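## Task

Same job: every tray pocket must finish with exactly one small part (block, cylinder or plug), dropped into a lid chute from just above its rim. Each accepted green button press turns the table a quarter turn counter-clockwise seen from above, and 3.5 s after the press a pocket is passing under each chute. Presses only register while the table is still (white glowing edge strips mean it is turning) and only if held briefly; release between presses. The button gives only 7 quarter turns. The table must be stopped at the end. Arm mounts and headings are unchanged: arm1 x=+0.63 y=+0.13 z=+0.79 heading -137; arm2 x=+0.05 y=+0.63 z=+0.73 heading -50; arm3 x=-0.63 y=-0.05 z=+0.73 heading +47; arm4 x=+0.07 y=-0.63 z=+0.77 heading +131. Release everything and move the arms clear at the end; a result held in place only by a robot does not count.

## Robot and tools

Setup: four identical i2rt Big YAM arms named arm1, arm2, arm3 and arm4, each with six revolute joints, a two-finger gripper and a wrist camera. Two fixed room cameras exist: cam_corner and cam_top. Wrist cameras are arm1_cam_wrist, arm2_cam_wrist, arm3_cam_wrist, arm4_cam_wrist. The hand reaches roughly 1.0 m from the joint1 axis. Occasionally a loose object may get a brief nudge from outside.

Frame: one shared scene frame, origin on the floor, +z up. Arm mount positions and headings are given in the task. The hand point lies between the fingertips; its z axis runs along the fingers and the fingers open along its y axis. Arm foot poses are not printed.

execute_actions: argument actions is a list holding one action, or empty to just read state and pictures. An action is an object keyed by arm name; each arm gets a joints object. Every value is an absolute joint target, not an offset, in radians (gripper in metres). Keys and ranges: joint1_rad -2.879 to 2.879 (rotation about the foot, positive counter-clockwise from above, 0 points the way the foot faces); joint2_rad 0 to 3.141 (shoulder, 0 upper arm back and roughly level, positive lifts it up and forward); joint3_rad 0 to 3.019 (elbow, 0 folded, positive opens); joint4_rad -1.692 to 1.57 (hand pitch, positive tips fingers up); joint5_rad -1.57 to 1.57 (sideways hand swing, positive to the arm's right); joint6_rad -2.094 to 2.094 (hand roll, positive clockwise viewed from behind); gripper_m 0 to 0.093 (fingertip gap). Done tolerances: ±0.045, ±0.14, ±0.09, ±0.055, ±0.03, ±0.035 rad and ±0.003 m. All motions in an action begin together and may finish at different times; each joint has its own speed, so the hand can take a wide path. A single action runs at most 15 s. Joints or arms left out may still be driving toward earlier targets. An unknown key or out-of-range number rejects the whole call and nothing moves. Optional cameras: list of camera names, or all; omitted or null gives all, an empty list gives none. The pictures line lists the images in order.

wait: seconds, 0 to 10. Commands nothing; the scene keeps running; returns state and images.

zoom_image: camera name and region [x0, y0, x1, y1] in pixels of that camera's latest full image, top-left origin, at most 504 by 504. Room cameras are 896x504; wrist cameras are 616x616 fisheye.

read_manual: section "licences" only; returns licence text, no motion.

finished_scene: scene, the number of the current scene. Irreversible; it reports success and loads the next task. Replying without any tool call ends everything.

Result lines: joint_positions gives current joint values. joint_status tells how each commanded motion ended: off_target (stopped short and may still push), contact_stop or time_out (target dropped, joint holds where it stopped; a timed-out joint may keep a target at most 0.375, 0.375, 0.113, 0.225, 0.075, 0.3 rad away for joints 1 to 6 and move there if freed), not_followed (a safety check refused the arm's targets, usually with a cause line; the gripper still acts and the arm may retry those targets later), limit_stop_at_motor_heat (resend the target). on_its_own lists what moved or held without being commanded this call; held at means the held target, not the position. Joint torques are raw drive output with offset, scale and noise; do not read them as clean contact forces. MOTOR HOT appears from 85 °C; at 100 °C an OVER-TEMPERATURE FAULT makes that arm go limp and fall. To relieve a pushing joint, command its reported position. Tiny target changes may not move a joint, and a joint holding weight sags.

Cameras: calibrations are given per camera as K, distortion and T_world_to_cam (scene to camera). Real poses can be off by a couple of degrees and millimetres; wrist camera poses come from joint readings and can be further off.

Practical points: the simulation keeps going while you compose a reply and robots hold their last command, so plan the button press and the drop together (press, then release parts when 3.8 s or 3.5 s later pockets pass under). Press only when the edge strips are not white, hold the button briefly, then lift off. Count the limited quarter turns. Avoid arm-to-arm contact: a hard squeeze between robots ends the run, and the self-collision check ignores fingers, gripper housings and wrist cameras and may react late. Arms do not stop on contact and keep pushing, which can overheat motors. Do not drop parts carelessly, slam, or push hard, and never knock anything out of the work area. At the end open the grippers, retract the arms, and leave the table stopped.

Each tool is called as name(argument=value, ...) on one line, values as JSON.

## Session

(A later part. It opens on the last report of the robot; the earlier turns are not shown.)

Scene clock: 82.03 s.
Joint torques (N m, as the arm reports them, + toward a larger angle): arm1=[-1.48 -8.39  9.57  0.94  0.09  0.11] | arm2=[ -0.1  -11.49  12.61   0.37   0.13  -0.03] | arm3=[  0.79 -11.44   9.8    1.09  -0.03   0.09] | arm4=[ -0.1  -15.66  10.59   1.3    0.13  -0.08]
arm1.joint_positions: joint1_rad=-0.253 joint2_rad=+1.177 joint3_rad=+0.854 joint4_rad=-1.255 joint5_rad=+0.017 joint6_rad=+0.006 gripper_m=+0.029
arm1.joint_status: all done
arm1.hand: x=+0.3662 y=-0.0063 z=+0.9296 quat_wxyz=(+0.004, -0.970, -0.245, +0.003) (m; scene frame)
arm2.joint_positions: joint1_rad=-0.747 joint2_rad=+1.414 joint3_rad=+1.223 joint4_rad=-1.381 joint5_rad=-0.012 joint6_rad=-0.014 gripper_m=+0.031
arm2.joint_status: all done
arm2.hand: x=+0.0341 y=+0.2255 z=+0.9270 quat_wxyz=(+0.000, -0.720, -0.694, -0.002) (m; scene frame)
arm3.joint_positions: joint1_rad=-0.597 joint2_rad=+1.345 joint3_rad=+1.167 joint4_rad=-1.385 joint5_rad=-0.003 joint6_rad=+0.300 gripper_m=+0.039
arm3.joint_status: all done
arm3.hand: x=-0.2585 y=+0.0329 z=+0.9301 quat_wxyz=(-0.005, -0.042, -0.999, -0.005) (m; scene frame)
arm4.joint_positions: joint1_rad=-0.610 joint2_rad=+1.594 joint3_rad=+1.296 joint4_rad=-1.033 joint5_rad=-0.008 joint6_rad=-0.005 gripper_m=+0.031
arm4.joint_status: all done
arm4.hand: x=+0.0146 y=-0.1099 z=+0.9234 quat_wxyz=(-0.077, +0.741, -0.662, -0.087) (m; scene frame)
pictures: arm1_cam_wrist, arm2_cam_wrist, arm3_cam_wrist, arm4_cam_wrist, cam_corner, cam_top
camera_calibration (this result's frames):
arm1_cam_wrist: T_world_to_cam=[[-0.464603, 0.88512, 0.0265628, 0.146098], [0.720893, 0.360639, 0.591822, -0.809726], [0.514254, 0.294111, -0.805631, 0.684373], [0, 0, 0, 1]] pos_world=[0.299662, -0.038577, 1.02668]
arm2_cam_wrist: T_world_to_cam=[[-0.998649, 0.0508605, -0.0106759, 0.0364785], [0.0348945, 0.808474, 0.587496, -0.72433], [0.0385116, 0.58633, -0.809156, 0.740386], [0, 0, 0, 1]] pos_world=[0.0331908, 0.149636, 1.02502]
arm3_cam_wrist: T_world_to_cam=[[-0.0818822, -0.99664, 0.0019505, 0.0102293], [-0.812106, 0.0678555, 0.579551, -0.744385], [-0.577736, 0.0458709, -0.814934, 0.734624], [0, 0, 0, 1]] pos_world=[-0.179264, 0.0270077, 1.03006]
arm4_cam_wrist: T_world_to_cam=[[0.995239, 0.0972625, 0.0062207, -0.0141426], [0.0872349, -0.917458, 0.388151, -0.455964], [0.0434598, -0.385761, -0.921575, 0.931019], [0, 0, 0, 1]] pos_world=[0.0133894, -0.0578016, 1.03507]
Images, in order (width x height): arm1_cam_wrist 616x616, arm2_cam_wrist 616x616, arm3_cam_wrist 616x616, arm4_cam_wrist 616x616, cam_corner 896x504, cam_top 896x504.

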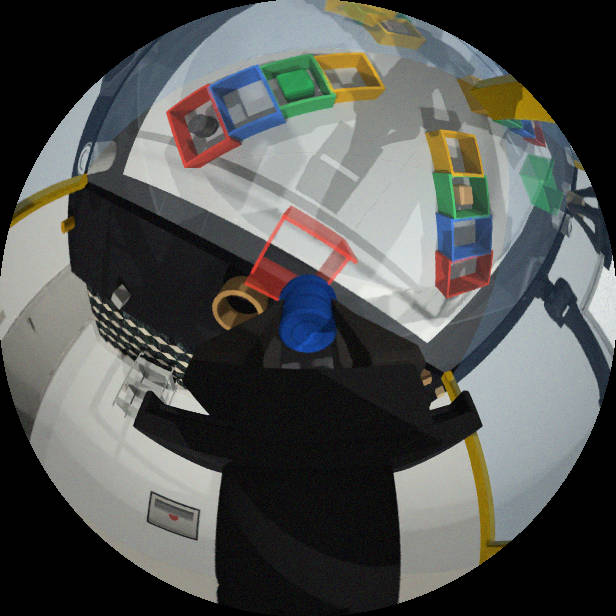

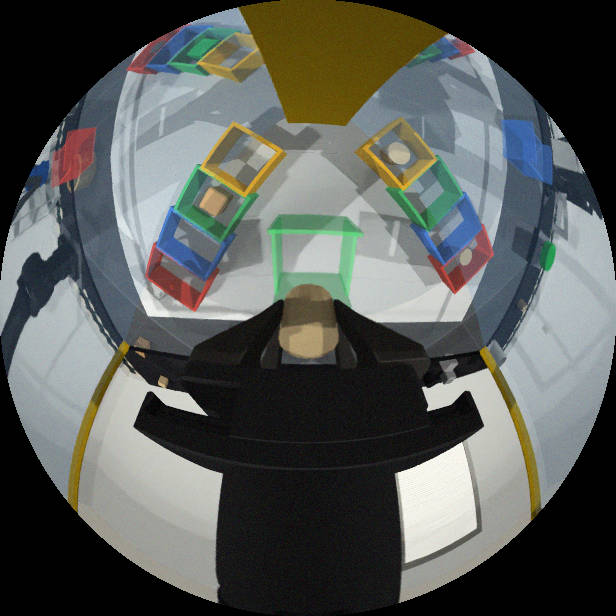

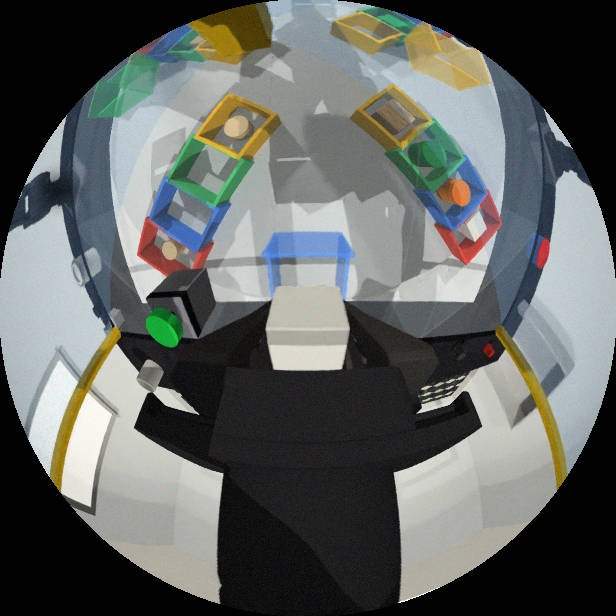

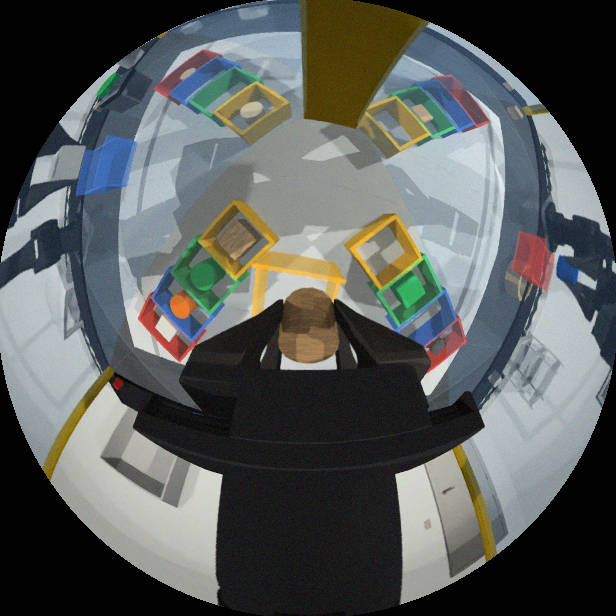

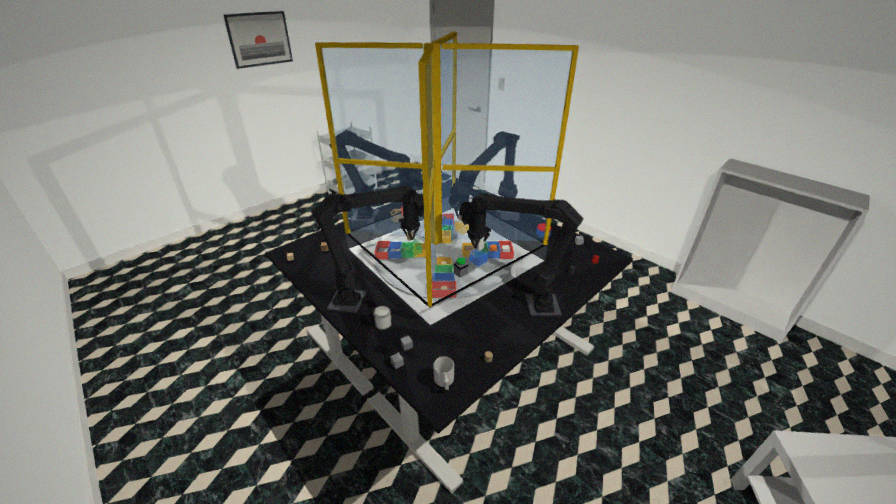

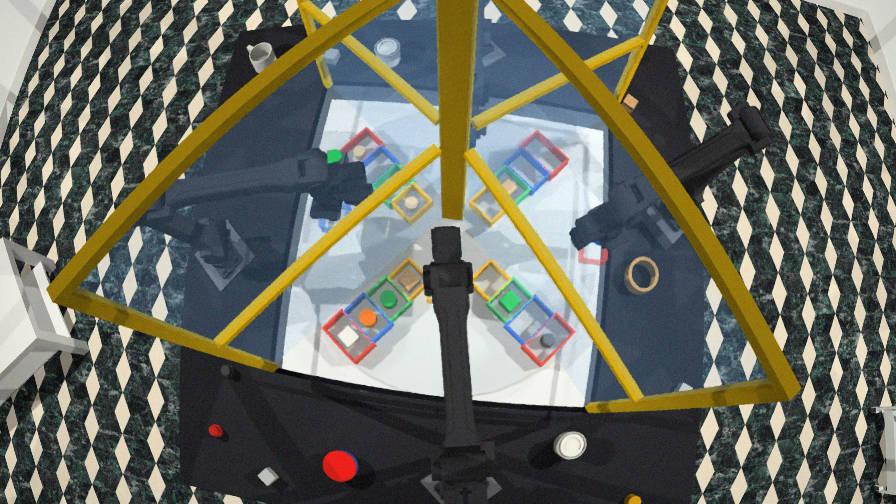

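execute_actions(actions=[{"arm3":{"joints":{"joint2_rad":1.3,"joint3_rad":1.35,"joint4_rad":-1.45,"joint6_rad":0.5}},"arm4":{"joints":{"joint1_rad":-0.592,"joint2_rad":1.545,"joint3_rad":1.25}}}], cameras=[])

execute_actions(actions=[{"arm3":{"joints":{"joint1_rad":-0.245,"joint2_rad":1.43}}}], cameras=["arm3_cam_wrist","arm4_cam_wrist","cam_corner"])

Scene clock: 97.17 s.
Joint torques (N m, as the arm reports them, + toward a larger angle): arm1=[-1.52 -8.33  9.55  0.93  0.08  0.11] | arm2=[ -0.3  -11.2   12.71   0.35   0.12  -0.04] | arm3=[  0.39 -10.48  11.19   0.26  -0.02   0.13] | arm4=[  1.11 -14.47   7.85   1.21   0.15  -0.09]
arm1.joint_positions: joint1_rad=-0.253 joint2_rad=+1.177 joint3_rad=+0.854 joint4_rad=-1.255 joint5_rad=+0.017 joint6_rad=+0.006 gripper_m=+0.029
arm1.joint_status: not commanded
arm1.hand: x=+0.3662 y=-0.0063 z=+0.9296 quat_wxyz=(+0.004, -0.970, -0.245, +0.003) (m; scene frame)
arm2.joint_positions: joint1_rad=-0.747 joint2_rad=+1.414 joint3_rad=+1.223 joint4_rad=-1.381 joint5_rad=-0.012 joint6_rad=-0.014 gripper_m=+0.031
arm2.joint_status: not commanded
arm2.hand: x=+0.0341 y=+0.2255 z=+0.9270 quat_wxyz=(+0.000, -0.720, -0.694, -0.002) (m; scene frame)
arm3.joint_positions: joint1_rad=-0.597 joint2_rad=+1.298 joint3_rad=+1.306 joint4_rad=-1.439 joint5_rad=-0.003 joint6_rad=+0.490 gripper_m=+0.039
arm3.joint_status: all done
arm3.hand: x=-0.2387 y=+0.0369 z=+1.0020 quat_wxyz=(-0.067, -0.137, -0.988, -0.028) (m; scene frame)
arm4.joint_positions: joint1_rad=-0.597 joint2_rad=+1.562 joint3_rad=+1.249 joint4_rad=-1.030 joint5_rad=-0.008 joint6_rad=-0.005 gripper_m=+0.031
arm4.joint_status: all done
arm4.hand: x=+0.0097 y=-0.1272 z=+0.9195 quat_wxyz=(-0.072, +0.745, -0.657, -0.084) (m; scene frame)
pictures: none
No camera images: the call's "cameras" was empty. Leave "cameras" out to get every camera's image.

Scene clock: 98.30 s.
Joint torques (N m, as the arm reports them, + toward a larger angle): arm1=[-1.54 -8.33  9.56  0.93  0.09  0.11] | arm2=[ -0.19 -11.36  12.69   0.41   0.16  -0.02] | arm3=[  0.39 -13.47  11.05   0.05   0.08   0.09] | arm4=[  1.31 -14.33   7.69   1.22   0.14  -0.1 ]
arm1.joint_positions: joint1_rad=-0.253 joint2_rad=+1.177 joint3_rad=+0.854 joint4_rad=-1.255 joint5_rad=+0.017 joint6_rad=+0.006 gripper_m=+0.029
arm1.joint_status: not commanded
arm1.hand: x=+0.3662 y=-0.0063 z=+0.9296 quat_wxyz=(+0.004, -0.970, -0.245, +0.003) (m; scene frame)
arm2.joint_positions: joint1_rad=-0.747 joint2_rad=+1.414 joint3_rad=+1.223 joint4_rad=-1.381 joint5_rad=-0.012 joint6_rad=-0.014 gripper_m=+0.031
arm2.joint_status: not commanded
arm2.hand: x=+0.0341 y=+0.2255 z=+0.9270 quat_wxyz=(+0.000, -0.720, -0.694, -0.002) (m; scene frame)
arm3.joint_positions: joint1_rad=-0.233 joint2_rad=+1.441 joint3_rad=+1.306 joint4_rad=-1.440 joint5_rad=-0.005 joint6_rad=+0.492 gripper_m=+0.039
arm3.joint_status: all done
arm3.hand: x=-0.2815 y=+0.1805 z=+0.9474 quat_wxyz=(+0.001, +0.044, -0.999, -0.004) (m; scene frame)
arm4.joint_positions: joint1_rad=-0.597 joint2_rad=+1.562 joint3_rad=+1.249 joint4_rad=-1.030 joint5_rad=-0.008 joint6_rad=-0.005 gripper_m=+0.031
arm4.joint_status: not commanded
arm4.hand: x=+0.0097 y=-0.1272 z=+0.9195 quat_wxyz=(-0.072, +0.745, -0.657, -0.084) (m; scene frame)
pictures: arm3_cam_wrist, arm4_cam_wrist, cam_corner
camera_calibration (this result's frames):
arm3_cam_wrist: T_world_to_cam=[[0.0907972, -0.995859, 0.00451518, 0.201462], [-0.80563, -0.0707864, 0.588175, -0.764448], [-0.585419, -0.0570422, -0.808721, 0.739142], [0, 0, 0, 1]] pos_world=[-0.201447, 0.188678, 1.04648]
arm4_cam_wrist: T_world_to_cam=[[0.99385, 0.110559, 0.0062271, -0.00582384], [0.0989046, -0.911566, 0.399081, -0.47926], [0.0497983, -0.396011, -0.916895, 0.915306], [0, 0, 0, 1]] pos_world=[0.00760839, -0.073762, 1.03054]
Images, in order (width x height): arm3_cam_wrist 616x616, arm4_cam_wrist 616x616, cam_corner 896x504.

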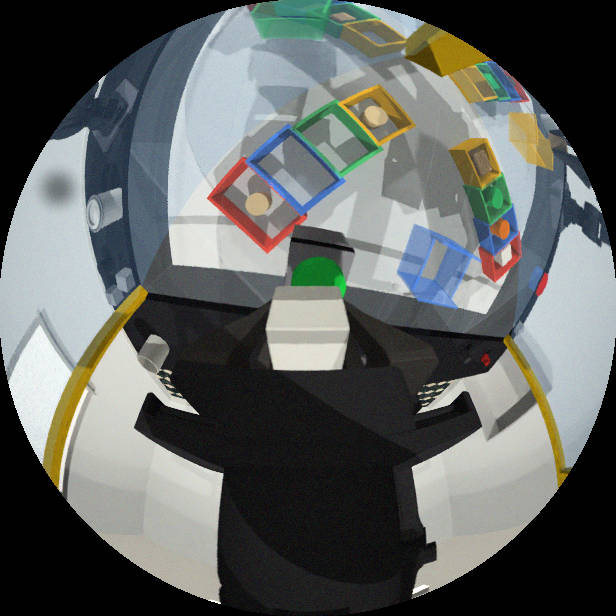

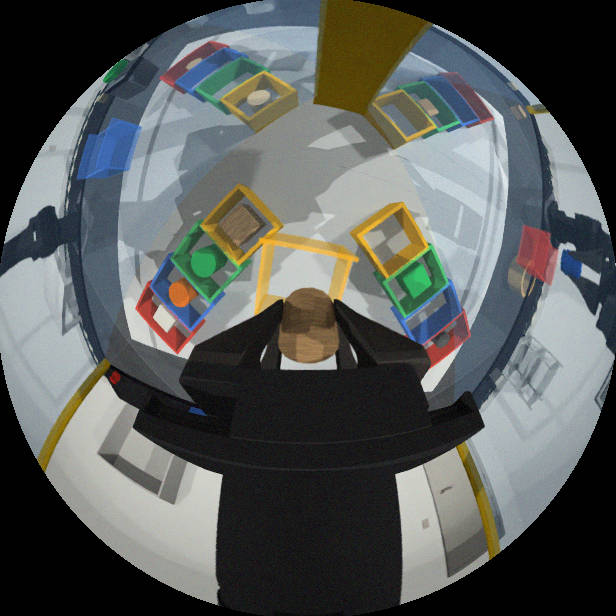

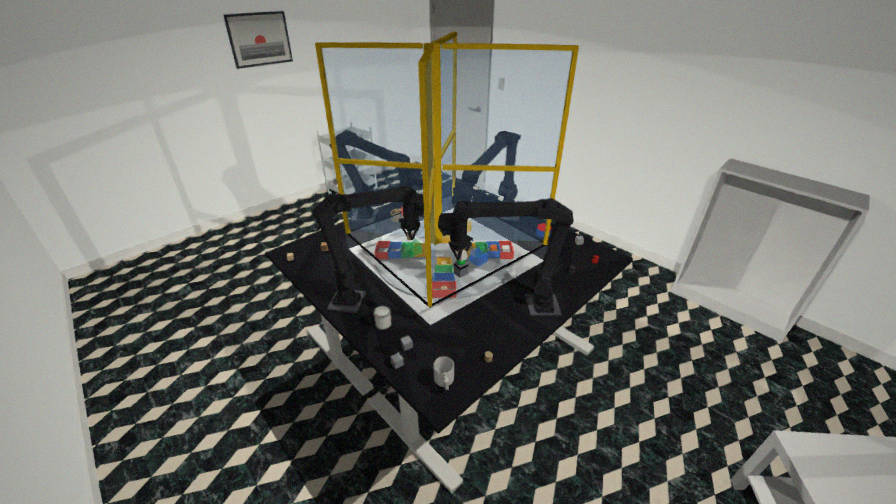

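execute_actions(actions=[{"arm3":{"joints":{"joint2_rad":1.52}}}], cameras=[])

execute_actions(actions=[{"arm3":{"joints":{"joint2_rad":1.33}}}], cameras=[])

execute_actions(actions=[{"arm3":{"joints":{"joint1_rad":-0.6,"joint2_rad":1.3,"joint3_rad":1.125,"joint4_rad":-1.38,"joint6_rad":0.29}}}], cameras=[])

wait(seconds=0.55)

Scene clock: 107.63 s.
Joint torques (N m, as the arm reports them, + toward a larger angle): arm1=[-1.48 -8.31  9.56  0.94  0.08  0.11] | arm2=[ -0.34 -11.21  12.76   0.49   0.14  -0.01] | arm3=[  0.52 -11.06   9.9    0.06   0.07   0.1 ] | arm4=[  0.93 -14.05   7.65   1.16   0.12  -0.1 ]
arm1.joint_positions: joint1_rad=-0.253 joint2_rad=+1.177 joint3_rad=+0.854 joint4_rad=-1.255 joint5_rad=+0.017 joint6_rad=+0.006 gripper_m=+0.029
arm1.joint_status: not commanded
arm1.hand: x=+0.3662 y=-0.0063 z=+0.9296 quat_wxyz=(+0.004, -0.970, -0.245, +0.003) (m; scene frame)
arm2.joint_positions: joint1_rad=-0.747 joint2_rad=+1.414 joint3_rad=+1.223 joint4_rad=-1.381 joint5_rad=-0.012 joint6_rad=-0.014 gripper_m=+0.031
arm2.joint_status: not commanded
arm2.hand: x=+0.0341 y=+0.2255 z=+0.9270 quat_wxyz=(+0.000, -0.720, -0.694, -0.002) (m; scene frame)
arm3.joint_positions: joint1_rad=-0.233 joint2_rad=+1.502 joint3_rad=+1.321 joint4_rad=-1.444 joint5_rad=-0.006 joint6_rad=+0.492 gripper_m=+0.039
arm3.joint_status: all done
arm3.hand: x=-0.2745 y=+0.1850 z=+0.9284 quat_wxyz=(+0.023, +0.044, -0.999, +0.009) (m; scene frame)
arm4.joint_positions: joint1_rad=-0.597 joint2_rad=+1.562 joint3_rad=+1.249 joint4_rad=-1.030 joint5_rad=-0.008 joint6_rad=-0.005 gripper_m=+0.031
arm4.joint_status: not commanded
arm4.hand: x=+0.0097 y=-0.1272 z=+0.9195 quat_wxyz=(-0.072, +0.745, -0.657, -0.084) (m; scene frame)
pictures: none
No camera images: the call's "cameras" was empty. Leave "cameras" out to get every camera's image.

Scene clock: 108.83 s.
Joint torques (N m, as the arm reports them, + toward a larger angle): arm1=[-1.48 -8.36  9.56  0.89  0.08  0.11] | arm2=[ -0.28 -11.28  12.7    0.39   0.13  -0.02] | arm3=[ 0.43 -9.35 10.28  0.46  0.1   0.09] | arm4=[  0.6  -14.36   7.68   1.21   0.16  -0.08]
arm1.joint_positions: joint1_rad=-0.253 joint2_rad=+1.177 joint3_rad=+0.854 joint4_rad=-1.255 joint5_rad=+0.017 joint6_rad=+0.006 gripper_m=+0.029
arm1.joint_status: not commanded
arm1.hand: x=+0.3662 y=-0.0063 z=+0.9296 quat_wxyz=(+0.004, -0.970, -0.245, +0.003) (m; scene frame)
arm2.joint_positions: joint1_rad=-0.747 joint2_rad=+1.414 joint3_rad=+1.223 joint4_rad=-1.381 joint5_rad=-0.012 joint6_rad=-0.014 gripper_m=+0.031
arm2.joint_status: not commanded
arm2.hand: x=+0.0341 y=+0.2255 z=+0.9270 quat_wxyz=(+0.000, -0.720, -0.694, -0.002) (m; scene frame)
arm3.joint_positions: joint1_rad=-0.233 joint2_rad=+1.330 joint3_rad=+1.321 joint4_rad=-1.444 joint5_rad=-0.006 joint6_rad=+0.492 gripper_m=+0.039
arm3.joint_status: all done
arm3.hand: x=-0.2895 y=+0.1750 z=+0.9963 quat_wxyz=(-0.051, +0.044, -0.997, -0.035) (m; scene frame)
arm4.joint_positions: joint1_rad=-0.597 joint2_rad=+1.562 joint3_rad=+1.249 joint4_rad=-1.030 joint5_rad=-0.008 joint6_rad=-0.005 gripper_m=+0.031
arm4.joint_status: not commanded
arm4.hand: x=+0.0097 y=-0.1272 z=+0.9195 quat_wxyz=(-0.072, +0.745, -0.657, -0.084) (m; scene frame)
pictures: none
No camera images: the call's "cameras" was empty. Leave "cameras" out to get every camera's image.

Scene clock: 110.03 s.
Joint torques (N m, as the arm reports them, + toward a larger angle): arm1=[-1.54 -8.36  9.55  0.95  0.09  0.1 ] | arm2=[ -0.15 -11.29  12.72   0.4    0.14  -0.03] | arm3=[  1.65 -10.65   8.38   1.    -0.04  -0.14] | arm4=[  1.17 -14.73   7.62   1.15   0.12  -0.08]
arm1.joint_positions: joint1_rad=-0.253 joint2_rad=+1.177 joint3_rad=+0.854 joint4_rad=-1.255 joint5_rad=+0.017 joint6_rad=+0.006 gripper_m=+0.029
arm1.joint_status: not commanded
arm1.hand: x=+0.3662 y=-0.0063 z=+0.9296 quat_wxyz=(+0.004, -0.970, -0.245, +0.003) (m; scene frame)
arm2.joint_positions: joint1_rad=-0.747 joint2_rad=+1.414 joint3_rad=+1.223 joint4_rad=-1.381 joint5_rad=-0.012 joint6_rad=-0.014 gripper_m=+0.031
arm2.joint_status: not commanded
arm2.hand: x=+0.0341 y=+0.2255 z=+0.9270 quat_wxyz=(+0.000, -0.720, -0.694, -0.002) (m; scene frame)
arm3.joint_positions: joint1_rad=-0.603 joint2_rad=+1.308 joint3_rad=+1.114 joint4_rad=-1.392 joint5_rad=-0.003 joint6_rad=+0.300 gripper_m=+0.039
arm3.joint_status: all done
arm3.hand: x=-0.2785 y=+0.0264 z=+0.9235 quat_wxyz=(+0.006, -0.045, -0.999, -0.002) (m; scene frame)
arm4.joint_positions: joint1_rad=-0.597 joint2_rad=+1.562 joint3_rad=+1.249 joint4_rad=-1.030 joint5_rad=-0.008 joint6_rad=-0.005 gripper_m=+0.031
arm4.joint_status: not commanded
arm4.hand: x=+0.0097 y=-0.1272 z=+0.9195 quat_wxyz=(-0.072, +0.745, -0.657, -0.084) (m; scene frame)
pictures: none
No camera images: the call's "cameras" was empty. Leave "cameras" out to get every camera's image.

Scene clock: 110.60 s.
Joint torques (N m, as the arm reports them, + toward a larger angle): arm1=[-1.53 -8.38  9.56  0.92  0.09  0.11] | arm2=[ -0.36 -11.25  12.76   0.37   0.13  -0.04] | arm3=[  1.96 -10.26   8.58   0.96  -0.06  -0.1 ] | arm4=[  1.27 -14.4    7.52   1.14   0.11  -0.11]
arm1.joint_positions: joint1_rad=-0.253 joint2_rad=+1.177 joint3_rad=+0.854 joint4_rad=-1.255 joint5_rad=+0.017 joint6_rad=+0.006 gripper_m=+0.029
arm1.joint_status: not commanded
arm1.hand: x=+0.3662 y=-0.0063 z=+0.9296 quat_wxyz=(+0.004, -0.970, -0.245, +0.003) (m; scene frame)
arm2.joint_positions: joint1_rad=-0.747 joint2_rad=+1.414 joint3_rad=+1.223 joint4_rad=-1.381 joint5_rad=-0.012 joint6_rad=-0.014 gripper_m=+0.031
arm2.joint_status: not commanded
arm2.hand: x=+0.0341 y=+0.2255 z=+0.9270 quat_wxyz=(+0.000, -0.720, -0.694, -0.002) (m; scene frame)
arm3.joint_positions: joint1_rad=-0.603 joint2_rad=+1.308 joint3_rad=+1.114 joint4_rad=-1.392 joint5_rad=-0.003 joint6_rad=+0.300 gripper_m=+0.039
arm3.joint_status: all done
arm3.hand: x=-0.2785 y=+0.0264 z=+0.9235 quat_wxyz=(+0.006, -0.045, -0.999, -0.002) (m; scene frame)
arm4.joint_positions: joint1_rad=-0.597 joint2_rad=+1.562 joint3_rad=+1.249 joint4_rad=-1.030 joint5_rad=-0.008 joint6_rad=-0.005 gripper_m=+0.031
arm4.joint_status: not commanded
arm4.hand: x=+0.0097 y=-0.1272 z=+0.9195 quat_wxyz=(-0.072, +0.745, -0.657, -0.084) (m; scene frame)
wait: 0.57 s; at rest by 0.27 s
pictures: arm1_cam_wrist, arm2_cam_wrist, arm3_cam_wrist, arm4_cam_wrist, cam_corner, cam_top
camera_calibration (this result's frames):
arm1_cam_wrist: T_world_to_cam=[[-0.464603, 0.88512, 0.0265628, 0.146098], [0.720893, 0.360639, 0.591822, -0.809726], [0.514254, 0.294111, -0.805631, 0.684373], [0, 0, 0, 1]] pos_world=[0.299662, -0.038577, 1.02668]
arm2_cam_wrist: T_world_to_cam=[[-0.998649, 0.0508605, -0.0106759, 0.0364785], [0.0348945, 0.808474, 0.587496, -0.72433], [0.0385116, 0.58633, -0.809156, 0.740386], [0, 0, 0, 1]] pos_world=[0.0331908, 0.149636, 1.02502]
arm3_cam_wrist: T_world_to_cam=[[-0.0869916, -0.996174, 0.00840416, -0.00523224], [-0.798996, 0.0748066, 0.596666, -0.768715], [-0.595011, 0.04519, -0.802446, 0.701604], [0, 0, 0, 1]] pos_world=[-0.197192, 0.0205872, 1.02171]
arm4_cam_wrist: T_world_to_cam=[[0.99385, 0.110559, 0.0062271, -0.00582384], [0.0989046, -0.911566, 0.399081, -0.47926], [0.0497983, -0.396011, -0.916895, 0.915306], [0, 0, 0, 1]] pos_world=[0.00760839, -0.073762, 1.03054]
Images, in order (width x height): arm1_cam_wrist 616x616, arm2_cam_wrist 616x616, arm3_cam_wrist 616x616, arm4_cam_wrist 616x616, cam_corner 896x504, cam_top 896x504.

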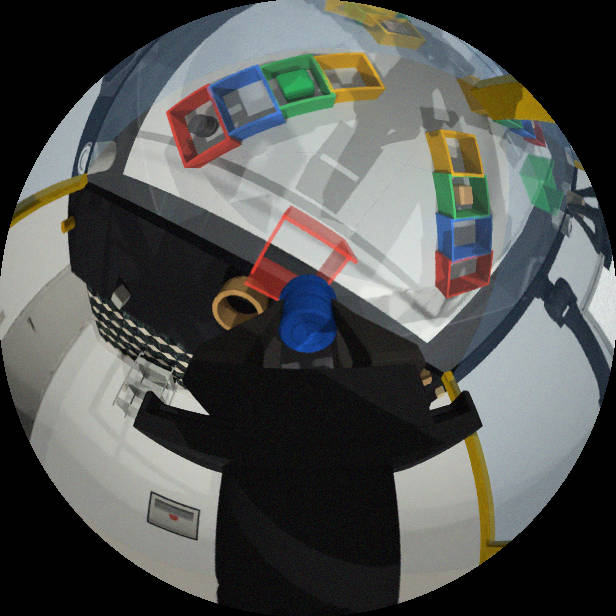

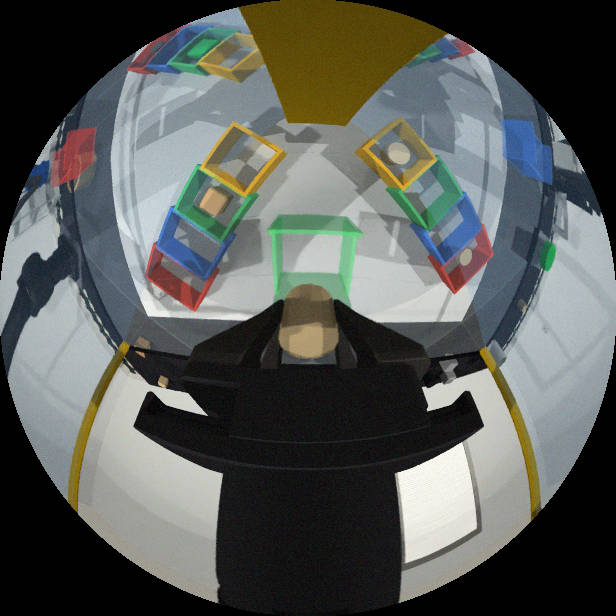

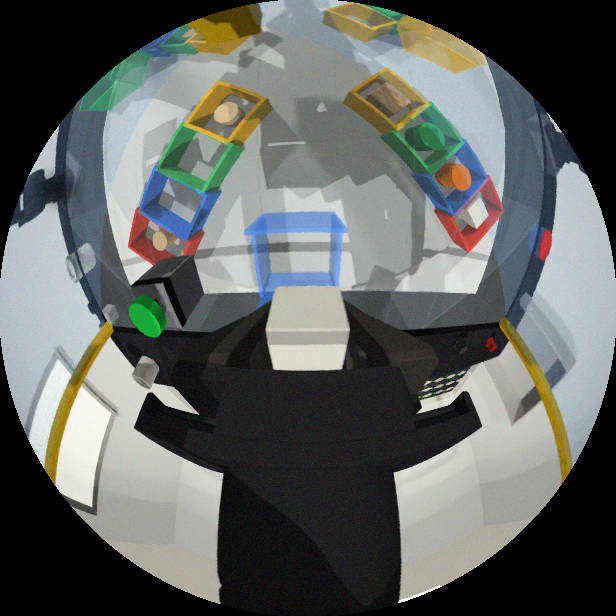

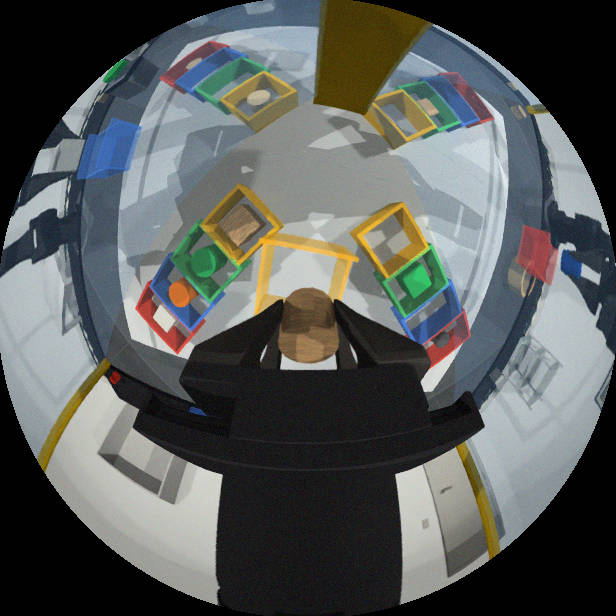

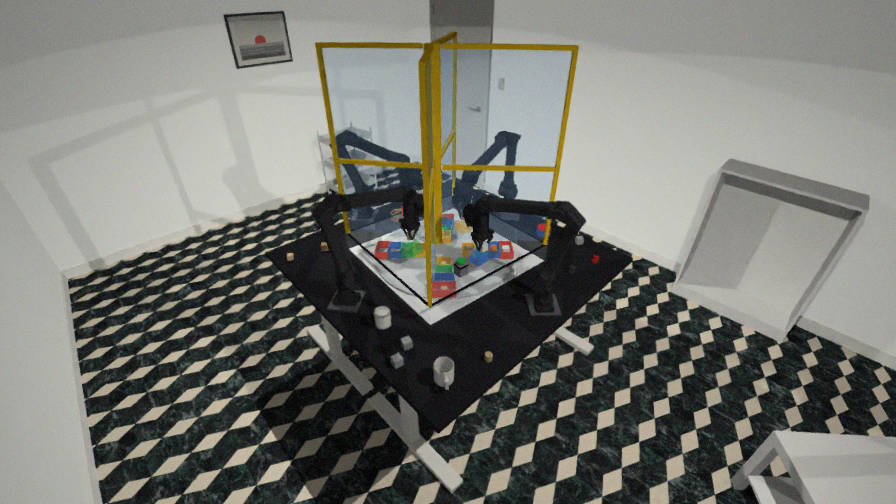

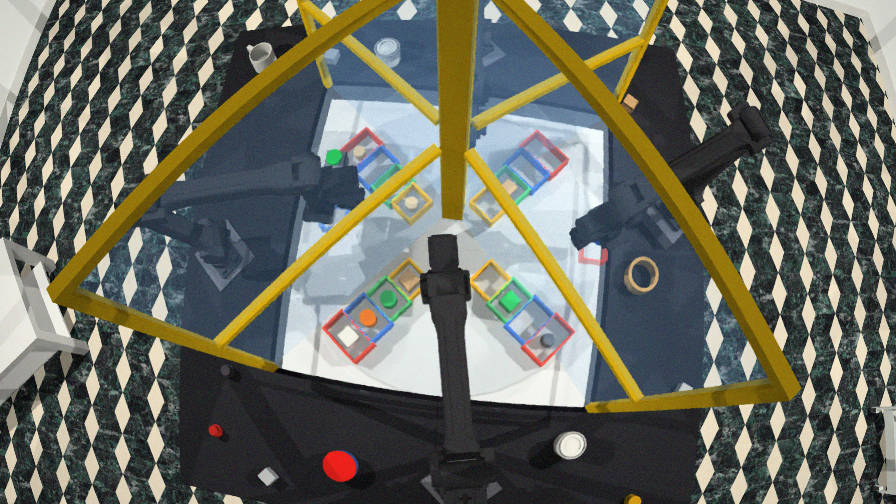

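execute_actions(actions=[{"arm3":{"joints":{"joint2_rad":1.27,"joint3_rad":1.36,"joint4_rad":-1.45,"joint6_rad":0.5}}}], cameras=[])

execute_actions(actions=[{"arm3":{"joints":{"joint1_rad":-0.262,"joint2_rad":1.43}}}], cameras=["arm3_cam_wrist"])

execute_actions(actions=[{"arm3":{"joints":{"joint2_rad":1.57}}}], cameras=["cam_top"])

execute_actions(actions=[{"arm3":{"joints":{"joint2_rad":1.36}}}], cameras=["cam_top"])

execute_actions(actions=[{"arm3":{"joints":{"joint1_rad":-0.578,"joint2_rad":1.31,"joint3_rad":1.145,"joint4_rad":-1.38,"joint6_rad":0.29}}}], cameras=["cam_top"])

wait(seconds=0.55)

Scene clock: 120.60 s.
Joint torques (N m, as the arm reports them, + toward a larger angle): arm1=[-1.45 -8.38  9.56  0.93  0.09  0.11] | arm2=[ -0.4  -11.32  12.73   0.4    0.14  -0.03] | arm3=[ 1.5  -9.24 11.29  0.49 -0.03  0.04] | arm4=[  0.93 -14.64   7.7    1.22   0.13  -0.09]
arm1.joint_positions: joint1_rad=-0.253 joint2_rad=+1.177 joint3_rad=+0.854 joint4_rad=-1.255 joint5_rad=+0.017 joint6_rad=+0.006 gripper_m=+0.029
arm1.joint_status: not commanded
arm1.hand: x=+0.3662 y=-0.0063 z=+0.9296 quat_wxyz=(+0.004, -0.970, -0.245, +0.003) (m; scene frame)
arm2.joint_positions: joint1_rad=-0.747 joint2_rad=+1.414 joint3_rad=+1.223 joint4_rad=-1.381 joint5_rad=-0.012 joint6_rad=-0.014 gripper_m=+0.031
arm2.joint_status: not commanded
arm2.hand: x=+0.0341 y=+0.2255 z=+0.9270 quat_wxyz=(+0.000, -0.720, -0.694, -0.002) (m; scene frame)
arm3.joint_positions: joint1_rad=-0.603 joint2_rad=+1.267 joint3_rad=+1.318 joint4_rad=-1.441 joint5_rad=-0.003 joint6_rad=+0.490 gripper_m=+0.039
arm3.joint_status: all done
arm3.hand: x=-0.2406 y=+0.0340 z=+1.0186 quat_wxyz=(-0.086, -0.139, -0.986, -0.035) (m; scene frame)
arm4.joint_positions: joint1_rad=-0.597 joint2_rad=+1.562 joint3_rad=+1.249 joint4_rad=-1.030 joint5_rad=-0.008 joint6_rad=-0.005 gripper_m=+0.031
arm4.joint_status: not commanded
arm4.hand: x=+0.0097 y=-0.1272 z=+0.9195 quat_wxyz=(-0.072, +0.745, -0.657, -0.084) (m; scene frame)
pictures: none
No camera images: the call's "cameras" was empty. Leave "cameras" out to get every camera's image.

Scene clock: 121.77 s.
Joint torques (N m, as the arm reports them, + toward a larger angle): arm1=[-1.51 -8.35  9.56  0.93  0.08  0.1 ] | arm2=[ -0.18 -11.33  12.75   0.42   0.13  -0.03] | arm3=[  0.68 -12.27  10.86   0.21   0.06   0.09] | arm4=[  0.84 -14.81   7.67   1.21   0.12  -0.11]
arm1.joint_positions: joint1_rad=-0.253 joint2_rad=+1.177 joint3_rad=+0.854 joint4_rad=-1.255 joint5_rad=+0.017 joint6_rad=+0.006 gripper_m=+0.029
arm1.joint_status: not commanded
arm1.hand: x=+0.3662 y=-0.0063 z=+0.9296 quat_wxyz=(+0.004, -0.970, -0.245, +0.003) (m; scene frame)
arm2.joint_positions: joint1_rad=-0.747 joint2_rad=+1.414 joint3_rad=+1.223 joint4_rad=-1.381 joint5_rad=-0.012 joint6_rad=-0.014 gripper_m=+0.031
arm2.joint_status: not commanded
arm2.hand: x=+0.0341 y=+0.2255 z=+0.9270 quat_wxyz=(+0.000, -0.720, -0.694, -0.002) (m; scene frame)
arm3.joint_positions: joint1_rad=-0.251 joint2_rad=+1.439 joint3_rad=+1.318 joint4_rad=-1.441 joint5_rad=-0.005 joint6_rad=+0.491 gripper_m=+0.039
arm3.joint_status: all done
arm3.hand: x=-0.2750 y=+0.1759 z=+0.9526 quat_wxyz=(-0.005, +0.035, -0.999, -0.007) (m; scene frame)
arm4.joint_positions: joint1_rad=-0.597 joint2_rad=+1.562 joint3_rad=+1.249 joint4_rad=-1.030 joint5_rad=-0.008 joint6_rad=-0.005 gripper_m=+0.031
arm4.joint_status: not commanded
arm4.hand: x=+0.0097 y=-0.1272 z=+0.9195 quat_wxyz=(-0.072, +0.745, -0.657, -0.084) (m; scene frame)
pictures: arm3_cam_wrist
camera_calibration (this result's frames):
arm3_cam_wrist: T_world_to_cam=[[0.0736409, -0.997283, -0.00164192, 0.19773], [-0.81308, -0.0609922, 0.578948, -0.757527], [-0.577476, -0.0412993, -0.815363, 0.752724], [0, 0, 0, 1]] pos_world=[-0.195811, 0.182076, 1.05264]
Images, in order (width x height): arm3_cam_wrist 616x616.

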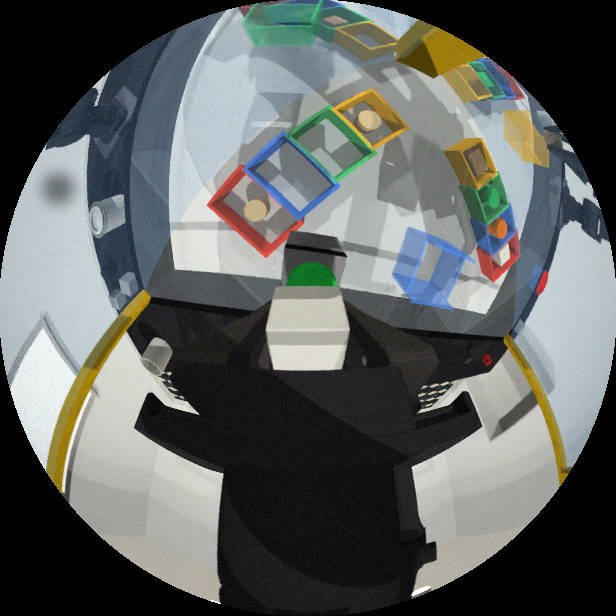

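Scene clock: 122.53 s.
Joint torques (N m, as the arm reports them, + toward a larger angle): arm1=[-1.49 -8.31  9.55  0.93  0.08  0.11] | arm2=[ -0.27 -11.24  12.71   0.43   0.14  -0.03] | arm3=[ 0.52 -9.93  8.59  0.28  0.11  0.11] | arm4=[  0.97 -14.45   7.79   1.24   0.14  -0.1 ]
arm1.joint_positions: joint1_rad=-0.253 joint2_rad=+1.177 joint3_rad=+0.854 joint4_rad=-1.255 joint5_rad=+0.017 joint6_rad=+0.006 gripper_m=+0.029
arm1.joint_status: not commanded
arm1.hand: x=+0.3662 y=-0.0063 z=+0.9296 quat_wxyz=(+0.004, -0.970, -0.245, +0.003) (m; scene frame)
arm2.joint_positions: joint1_rad=-0.747 joint2_rad=+1.414 joint3_rad=+1.223 joint4_rad=-1.381 joint5_rad=-0.012 joint6_rad=-0.014 gripper_m=+0.031
arm2.joint_status: not commanded
arm2.hand: x=+0.0341 y=+0.2255 z=+0.9270 quat_wxyz=(+0.000, -0.720, -0.694, -0.002) (m; scene frame)
arm3.joint_positions: joint1_rad=-0.251 joint2_rad=+1.535 joint3_rad=+1.349 joint4_rad=-1.447 joint5_rad=-0.006 joint6_rad=+0.491 gripper_m=+0.039
arm3.joint_status: all done
arm3.hand: x=-0.2620 y=+0.1844 z=+0.9253 quat_wxyz=(+0.027, +0.035, -0.999, +0.010) (m; scene frame)
arm4.joint_positions: joint1_rad=-0.597 joint2_rad=+1.562 joint3_rad=+1.249 joint4_rad=-1.030 joint5_rad=-0.008 joint6_rad=-0.005 gripper_m=+0.031
arm4.joint_status: not commanded
arm4.hand: x=+0.0097 y=-0.1272 z=+0.9195 quat_wxyz=(-0.072, +0.745, -0.657, -0.084) (m; scene frame)
pictures: cam_top
Images, in order (width x height): cam_top 896x504.

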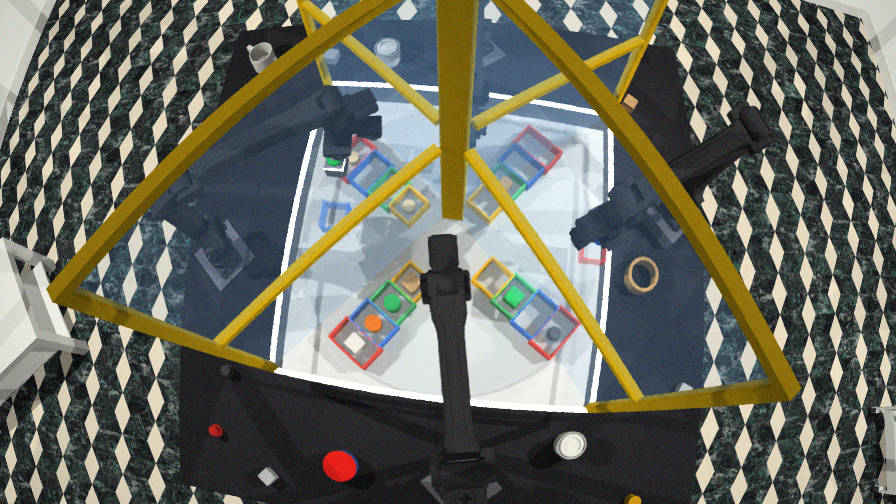

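Scene clock: 123.77 s.
Joint torques (N m, as the arm reports them, + toward a larger angle): arm1=[-1.5  -8.37  9.57  0.92  0.08  0.11] | arm2=[ -0.28 -11.26  12.78   0.41   0.15  -0.03] | arm3=[  0.33 -10.3    9.02   0.63   0.09   0.06] | arm4=[  0.69 -15.01   7.74   1.02   0.16  -0.07]
arm1.joint_positions: joint1_rad=-0.253 joint2_rad=+1.177 joint3_rad=+0.854 joint4_rad=-1.255 joint5_rad=+0.017 joint6_rad=+0.006 gripper_m=+0.029
arm1.joint_status: not commanded
arm1.hand: x=+0.3662 y=-0.0063 z=+0.9296 quat_wxyz=(+0.004, -0.970, -0.245, +0.003) (m; scene frame)
arm2.joint_positions: joint1_rad=-0.747 joint2_rad=+1.414 joint3_rad=+1.223 joint4_rad=-1.381 joint5_rad=-0.012 joint6_rad=-0.014 gripper_m=+0.031
arm2.joint_status: not commanded
arm2.hand: x=+0.0341 y=+0.2255 z=+0.9270 quat_wxyz=(+0.000, -0.720, -0.694, -0.002) (m; scene frame)
arm3.joint_positions: joint1_rad=-0.251 joint2_rad=+1.361 joint3_rad=+1.349 joint4_rad=-1.447 joint5_rad=-0.006 joint6_rad=+0.491 gripper_m=+0.039
arm3.joint_status: all done
arm3.hand: x=-0.2771 y=+0.1746 z=+0.9959 quat_wxyz=(-0.049, +0.035, -0.998, -0.033) (m; scene frame)
arm4.joint_positions: joint1_rad=-0.597 joint2_rad=+1.562 joint3_rad=+1.249 joint4_rad=-1.030 joint5_rad=-0.008 joint6_rad=-0.005 gripper_m=+0.031
arm4.joint_status: not commanded
arm4.hand: x=+0.0097 y=-0.1272 z=+0.9195 quat_wxyz=(-0.072, +0.745, -0.657, -0.084) (m; scene frame)
pictures: cam_top
Images, in order (width x height): cam_top 896x504.

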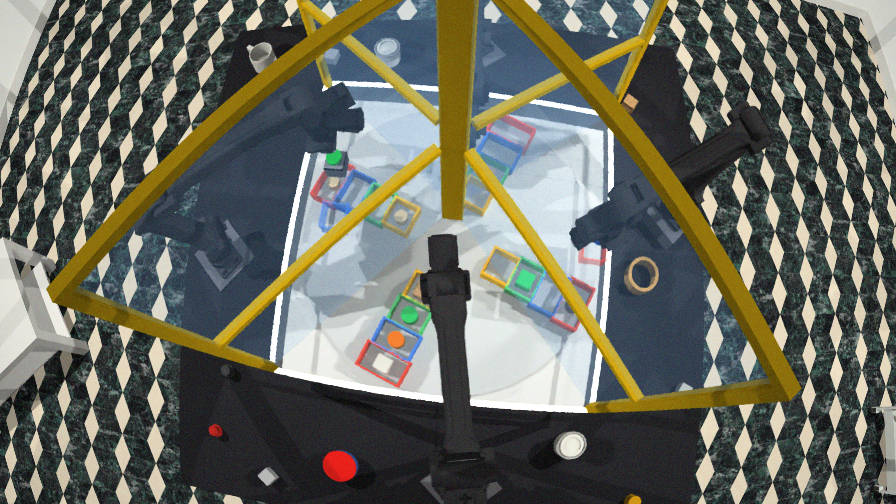

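Scene clock: 124.97 s.
Joint torques (N m, as the arm reports them, + toward a larger angle): arm1=[-1.45 -8.27  9.55  0.94  0.08  0.1 ] | arm2=[ -0.36 -11.23  12.68   0.43   0.14  -0.03] | arm3=[  1.92 -10.24   8.42   1.04  -0.04  -0.07] | arm4=[  0.63 -14.51   7.59   1.04   0.14  -0.1 ]
arm1.joint_positions: joint1_rad=-0.253 joint2_rad=+1.177 joint3_rad=+0.854 joint4_rad=-1.255 joint5_rad=+0.017 joint6_rad=+0.006 gripper_m=+0.029
arm1.joint_status: not commanded
arm1.hand: x=+0.3662 y=-0.0063 z=+0.9296 quat_wxyz=(+0.004, -0.970, -0.245, +0.003) (m; scene frame)
arm2.joint_positions: joint1_rad=-0.747 joint2_rad=+1.414 joint3_rad=+1.223 joint4_rad=-1.381 joint5_rad=-0.012 joint6_rad=-0.014 gripper_m=+0.031
arm2.joint_status: not commanded
arm2.hand: x=+0.0341 y=+0.2255 z=+0.9270 quat_wxyz=(+0.000, -0.720, -0.694, -0.002) (m; scene frame)
arm3.joint_positions: joint1_rad=-0.583 joint2_rad=+1.316 joint3_rad=+1.135 joint4_rad=-1.393 joint5_rad=-0.003 joint6_rad=+0.300 gripper_m=+0.039
arm3.joint_status: all done
arm3.hand: x=-0.2733 y=+0.0349 z=+0.9283 quat_wxyz=(+0.000, -0.035, -0.999, -0.004) (m; scene frame)
arm4.joint_positions: joint1_rad=-0.597 joint2_rad=+1.562 joint3_rad=+1.249 joint4_rad=-1.030 joint5_rad=-0.008 joint6_rad=-0.005 gripper_m=+0.031
arm4.joint_status: not commanded
arm4.hand: x=+0.0097 y=-0.1272 z=+0.9195 quat_wxyz=(-0.072, +0.745, -0.657, -0.084) (m; scene frame)
pictures: cam_top
Images, in order (width x height): cam_top 896x504.

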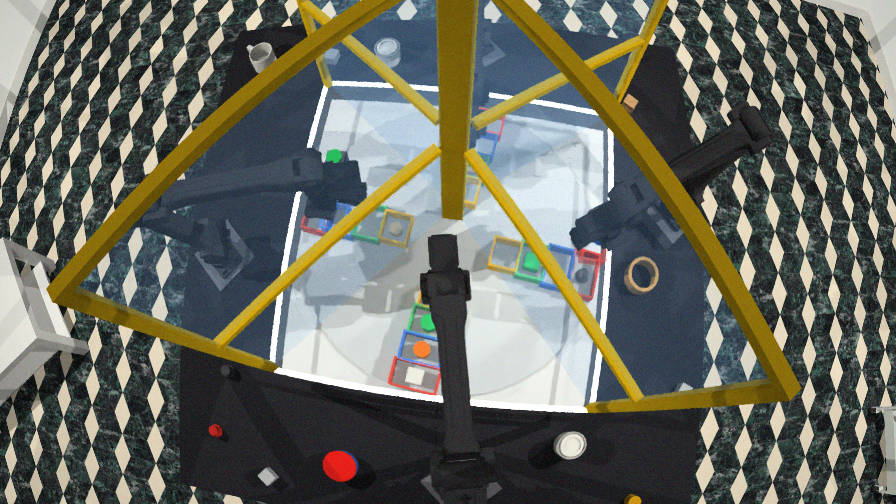

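Scene clock: 125.53 s.
Joint torques (N m, as the arm reports them, + toward a larger angle): arm1=[-1.6  -8.27  9.56  0.92  0.08  0.11] | arm2=[ -0.18 -11.34  12.72   0.3    0.14  -0.02] | arm3=[  2.01 -10.46   8.62   1.02  -0.04  -0.1 ] | arm4=[  0.8  -14.81   7.66   1.15   0.18  -0.13]
arm1.joint_positions: joint1_rad=-0.253 joint2_rad=+1.177 joint3_rad=+0.854 joint4_rad=-1.255 joint5_rad=+0.017 joint6_rad=+0.006 gripper_m=+0.029
arm1.joint_status: not commanded
arm1.hand: x=+0.3662 y=-0.0063 z=+0.9296 quat_wxyz=(+0.004, -0.970, -0.245, +0.003) (m; scene frame)
arm2.joint_positions: joint1_rad=-0.747 joint2_rad=+1.414 joint3_rad=+1.223 joint4_rad=-1.381 joint5_rad=-0.012 joint6_rad=-0.014 gripper_m=+0.031
arm2.joint_status: not commanded
arm2.hand: x=+0.0341 y=+0.2255 z=+0.9270 quat_wxyz=(+0.000, -0.720, -0.694, -0.002) (m; scene frame)
arm3.joint_positions: joint1_rad=-0.583 joint2_rad=+1.316 joint3_rad=+1.135 joint4_rad=-1.393 joint5_rad=-0.003 joint6_rad=+0.300 gripper_m=+0.039
arm3.joint_status: all done
arm3.hand: x=-0.2733 y=+0.0349 z=+0.9283 quat_wxyz=(+0.000, -0.035, -0.999, -0.004) (m; scene frame)
arm4.joint_positions: joint1_rad=-0.597 joint2_rad=+1.562 joint3_rad=+1.249 joint4_rad=-1.030 joint5_rad=-0.008 joint6_rad=-0.005 gripper_m=+0.031
arm4.joint_status: not commanded
arm4.hand: x=+0.0097 y=-0.1272 z=+0.9195 quat_wxyz=(-0.072, +0.745, -0.657, -0.084) (m; scene frame)
wait: 0.57 s; at rest by 0.27 s
pictures: arm1_cam_wrist, arm2_cam_wrist, arm3_cam_wrist, arm4_cam_wrist, cam_corner, cam_top
camera_calibration (this result's frames):
arm1_cam_wrist: T_world_to_cam=[[-0.464603, 0.88512, 0.0265628, 0.146098], [0.720893, 0.360639, 0.591822, -0.809726], [0.514254, 0.294111, -0.805631, 0.684373], [0, 0, 0, 1]] pos_world=[0.299662, -0.038577, 1.02668]
arm2_cam_wrist: T_world_to_cam=[[-0.998649, 0.0508605, -0.0106759, 0.0364785], [0.0348945, 0.808474, 0.587496, -0.72433], [0.0385116, 0.58633, -0.809156, 0.740386], [0, 0, 0, 1]] pos_world=[0.0331908, 0.149636, 1.02502]
arm3_cam_wrist: T_world_to_cam=[[-0.0673475, -0.997715, 0.00537726, 0.0118538], [-0.807253, 0.0576567, 0.587383, -0.761106], [-0.586351, 0.035218, -0.809291, 0.717333], [0, 0, 0, 1]] pos_world=[-0.192997, 0.0304466, 1.02753]
arm4_cam_wrist: T_world_to_cam=[[0.99385, 0.110559, 0.0062271, -0.00582384], [0.0989046, -0.911566, 0.399081, -0.47926], [0.0497983, -0.396011, -0.916895, 0.915306], [0, 0, 0, 1]] pos_world=[0.00760839, -0.073762, 1.03054]
Images, in order (width x height): arm1_cam_wrist 616x616, arm2_cam_wrist 616x616, arm3_cam_wrist 616x616, arm4_cam_wrist 616x616, cam_corner 896x504, cam_top 896x504.

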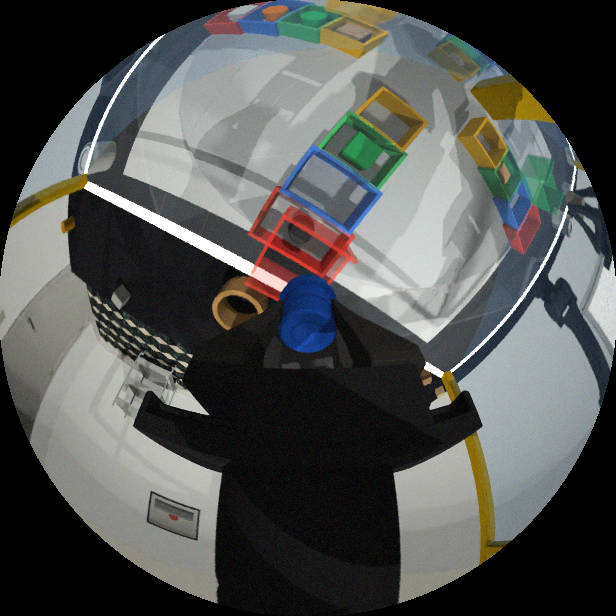

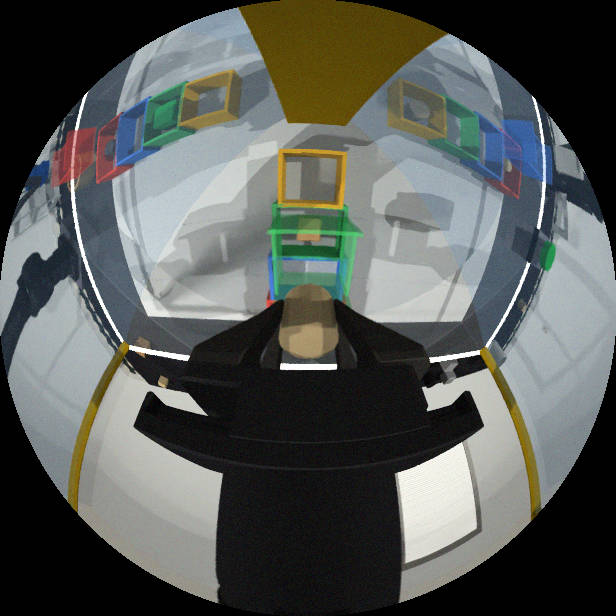

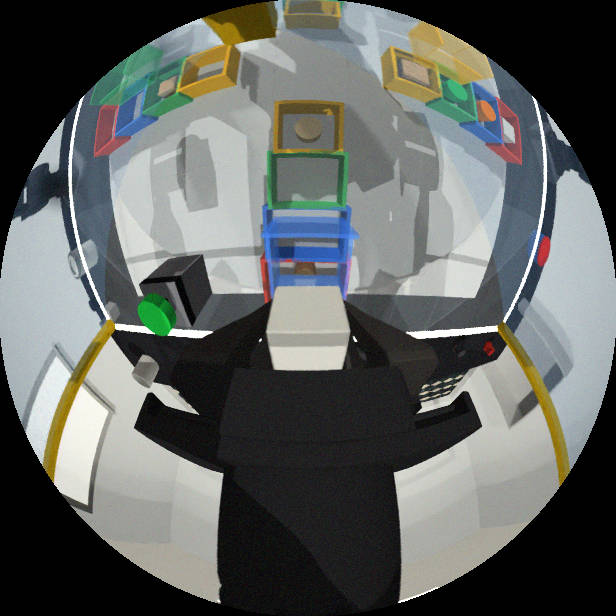

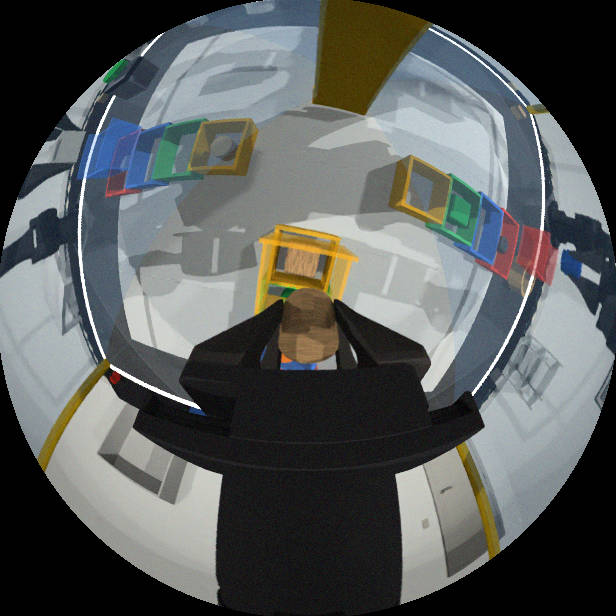

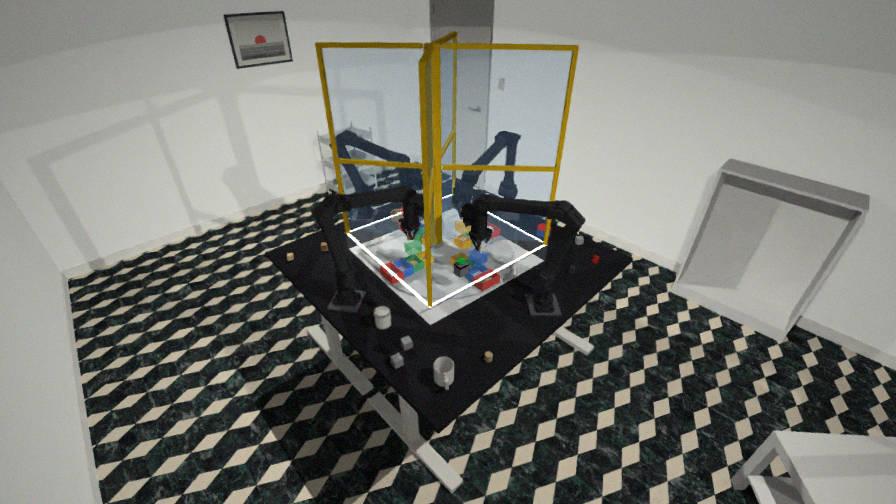

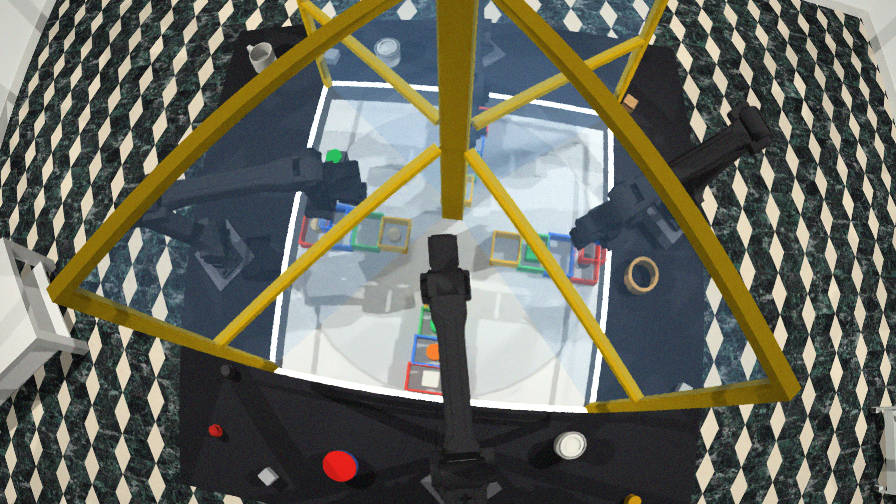

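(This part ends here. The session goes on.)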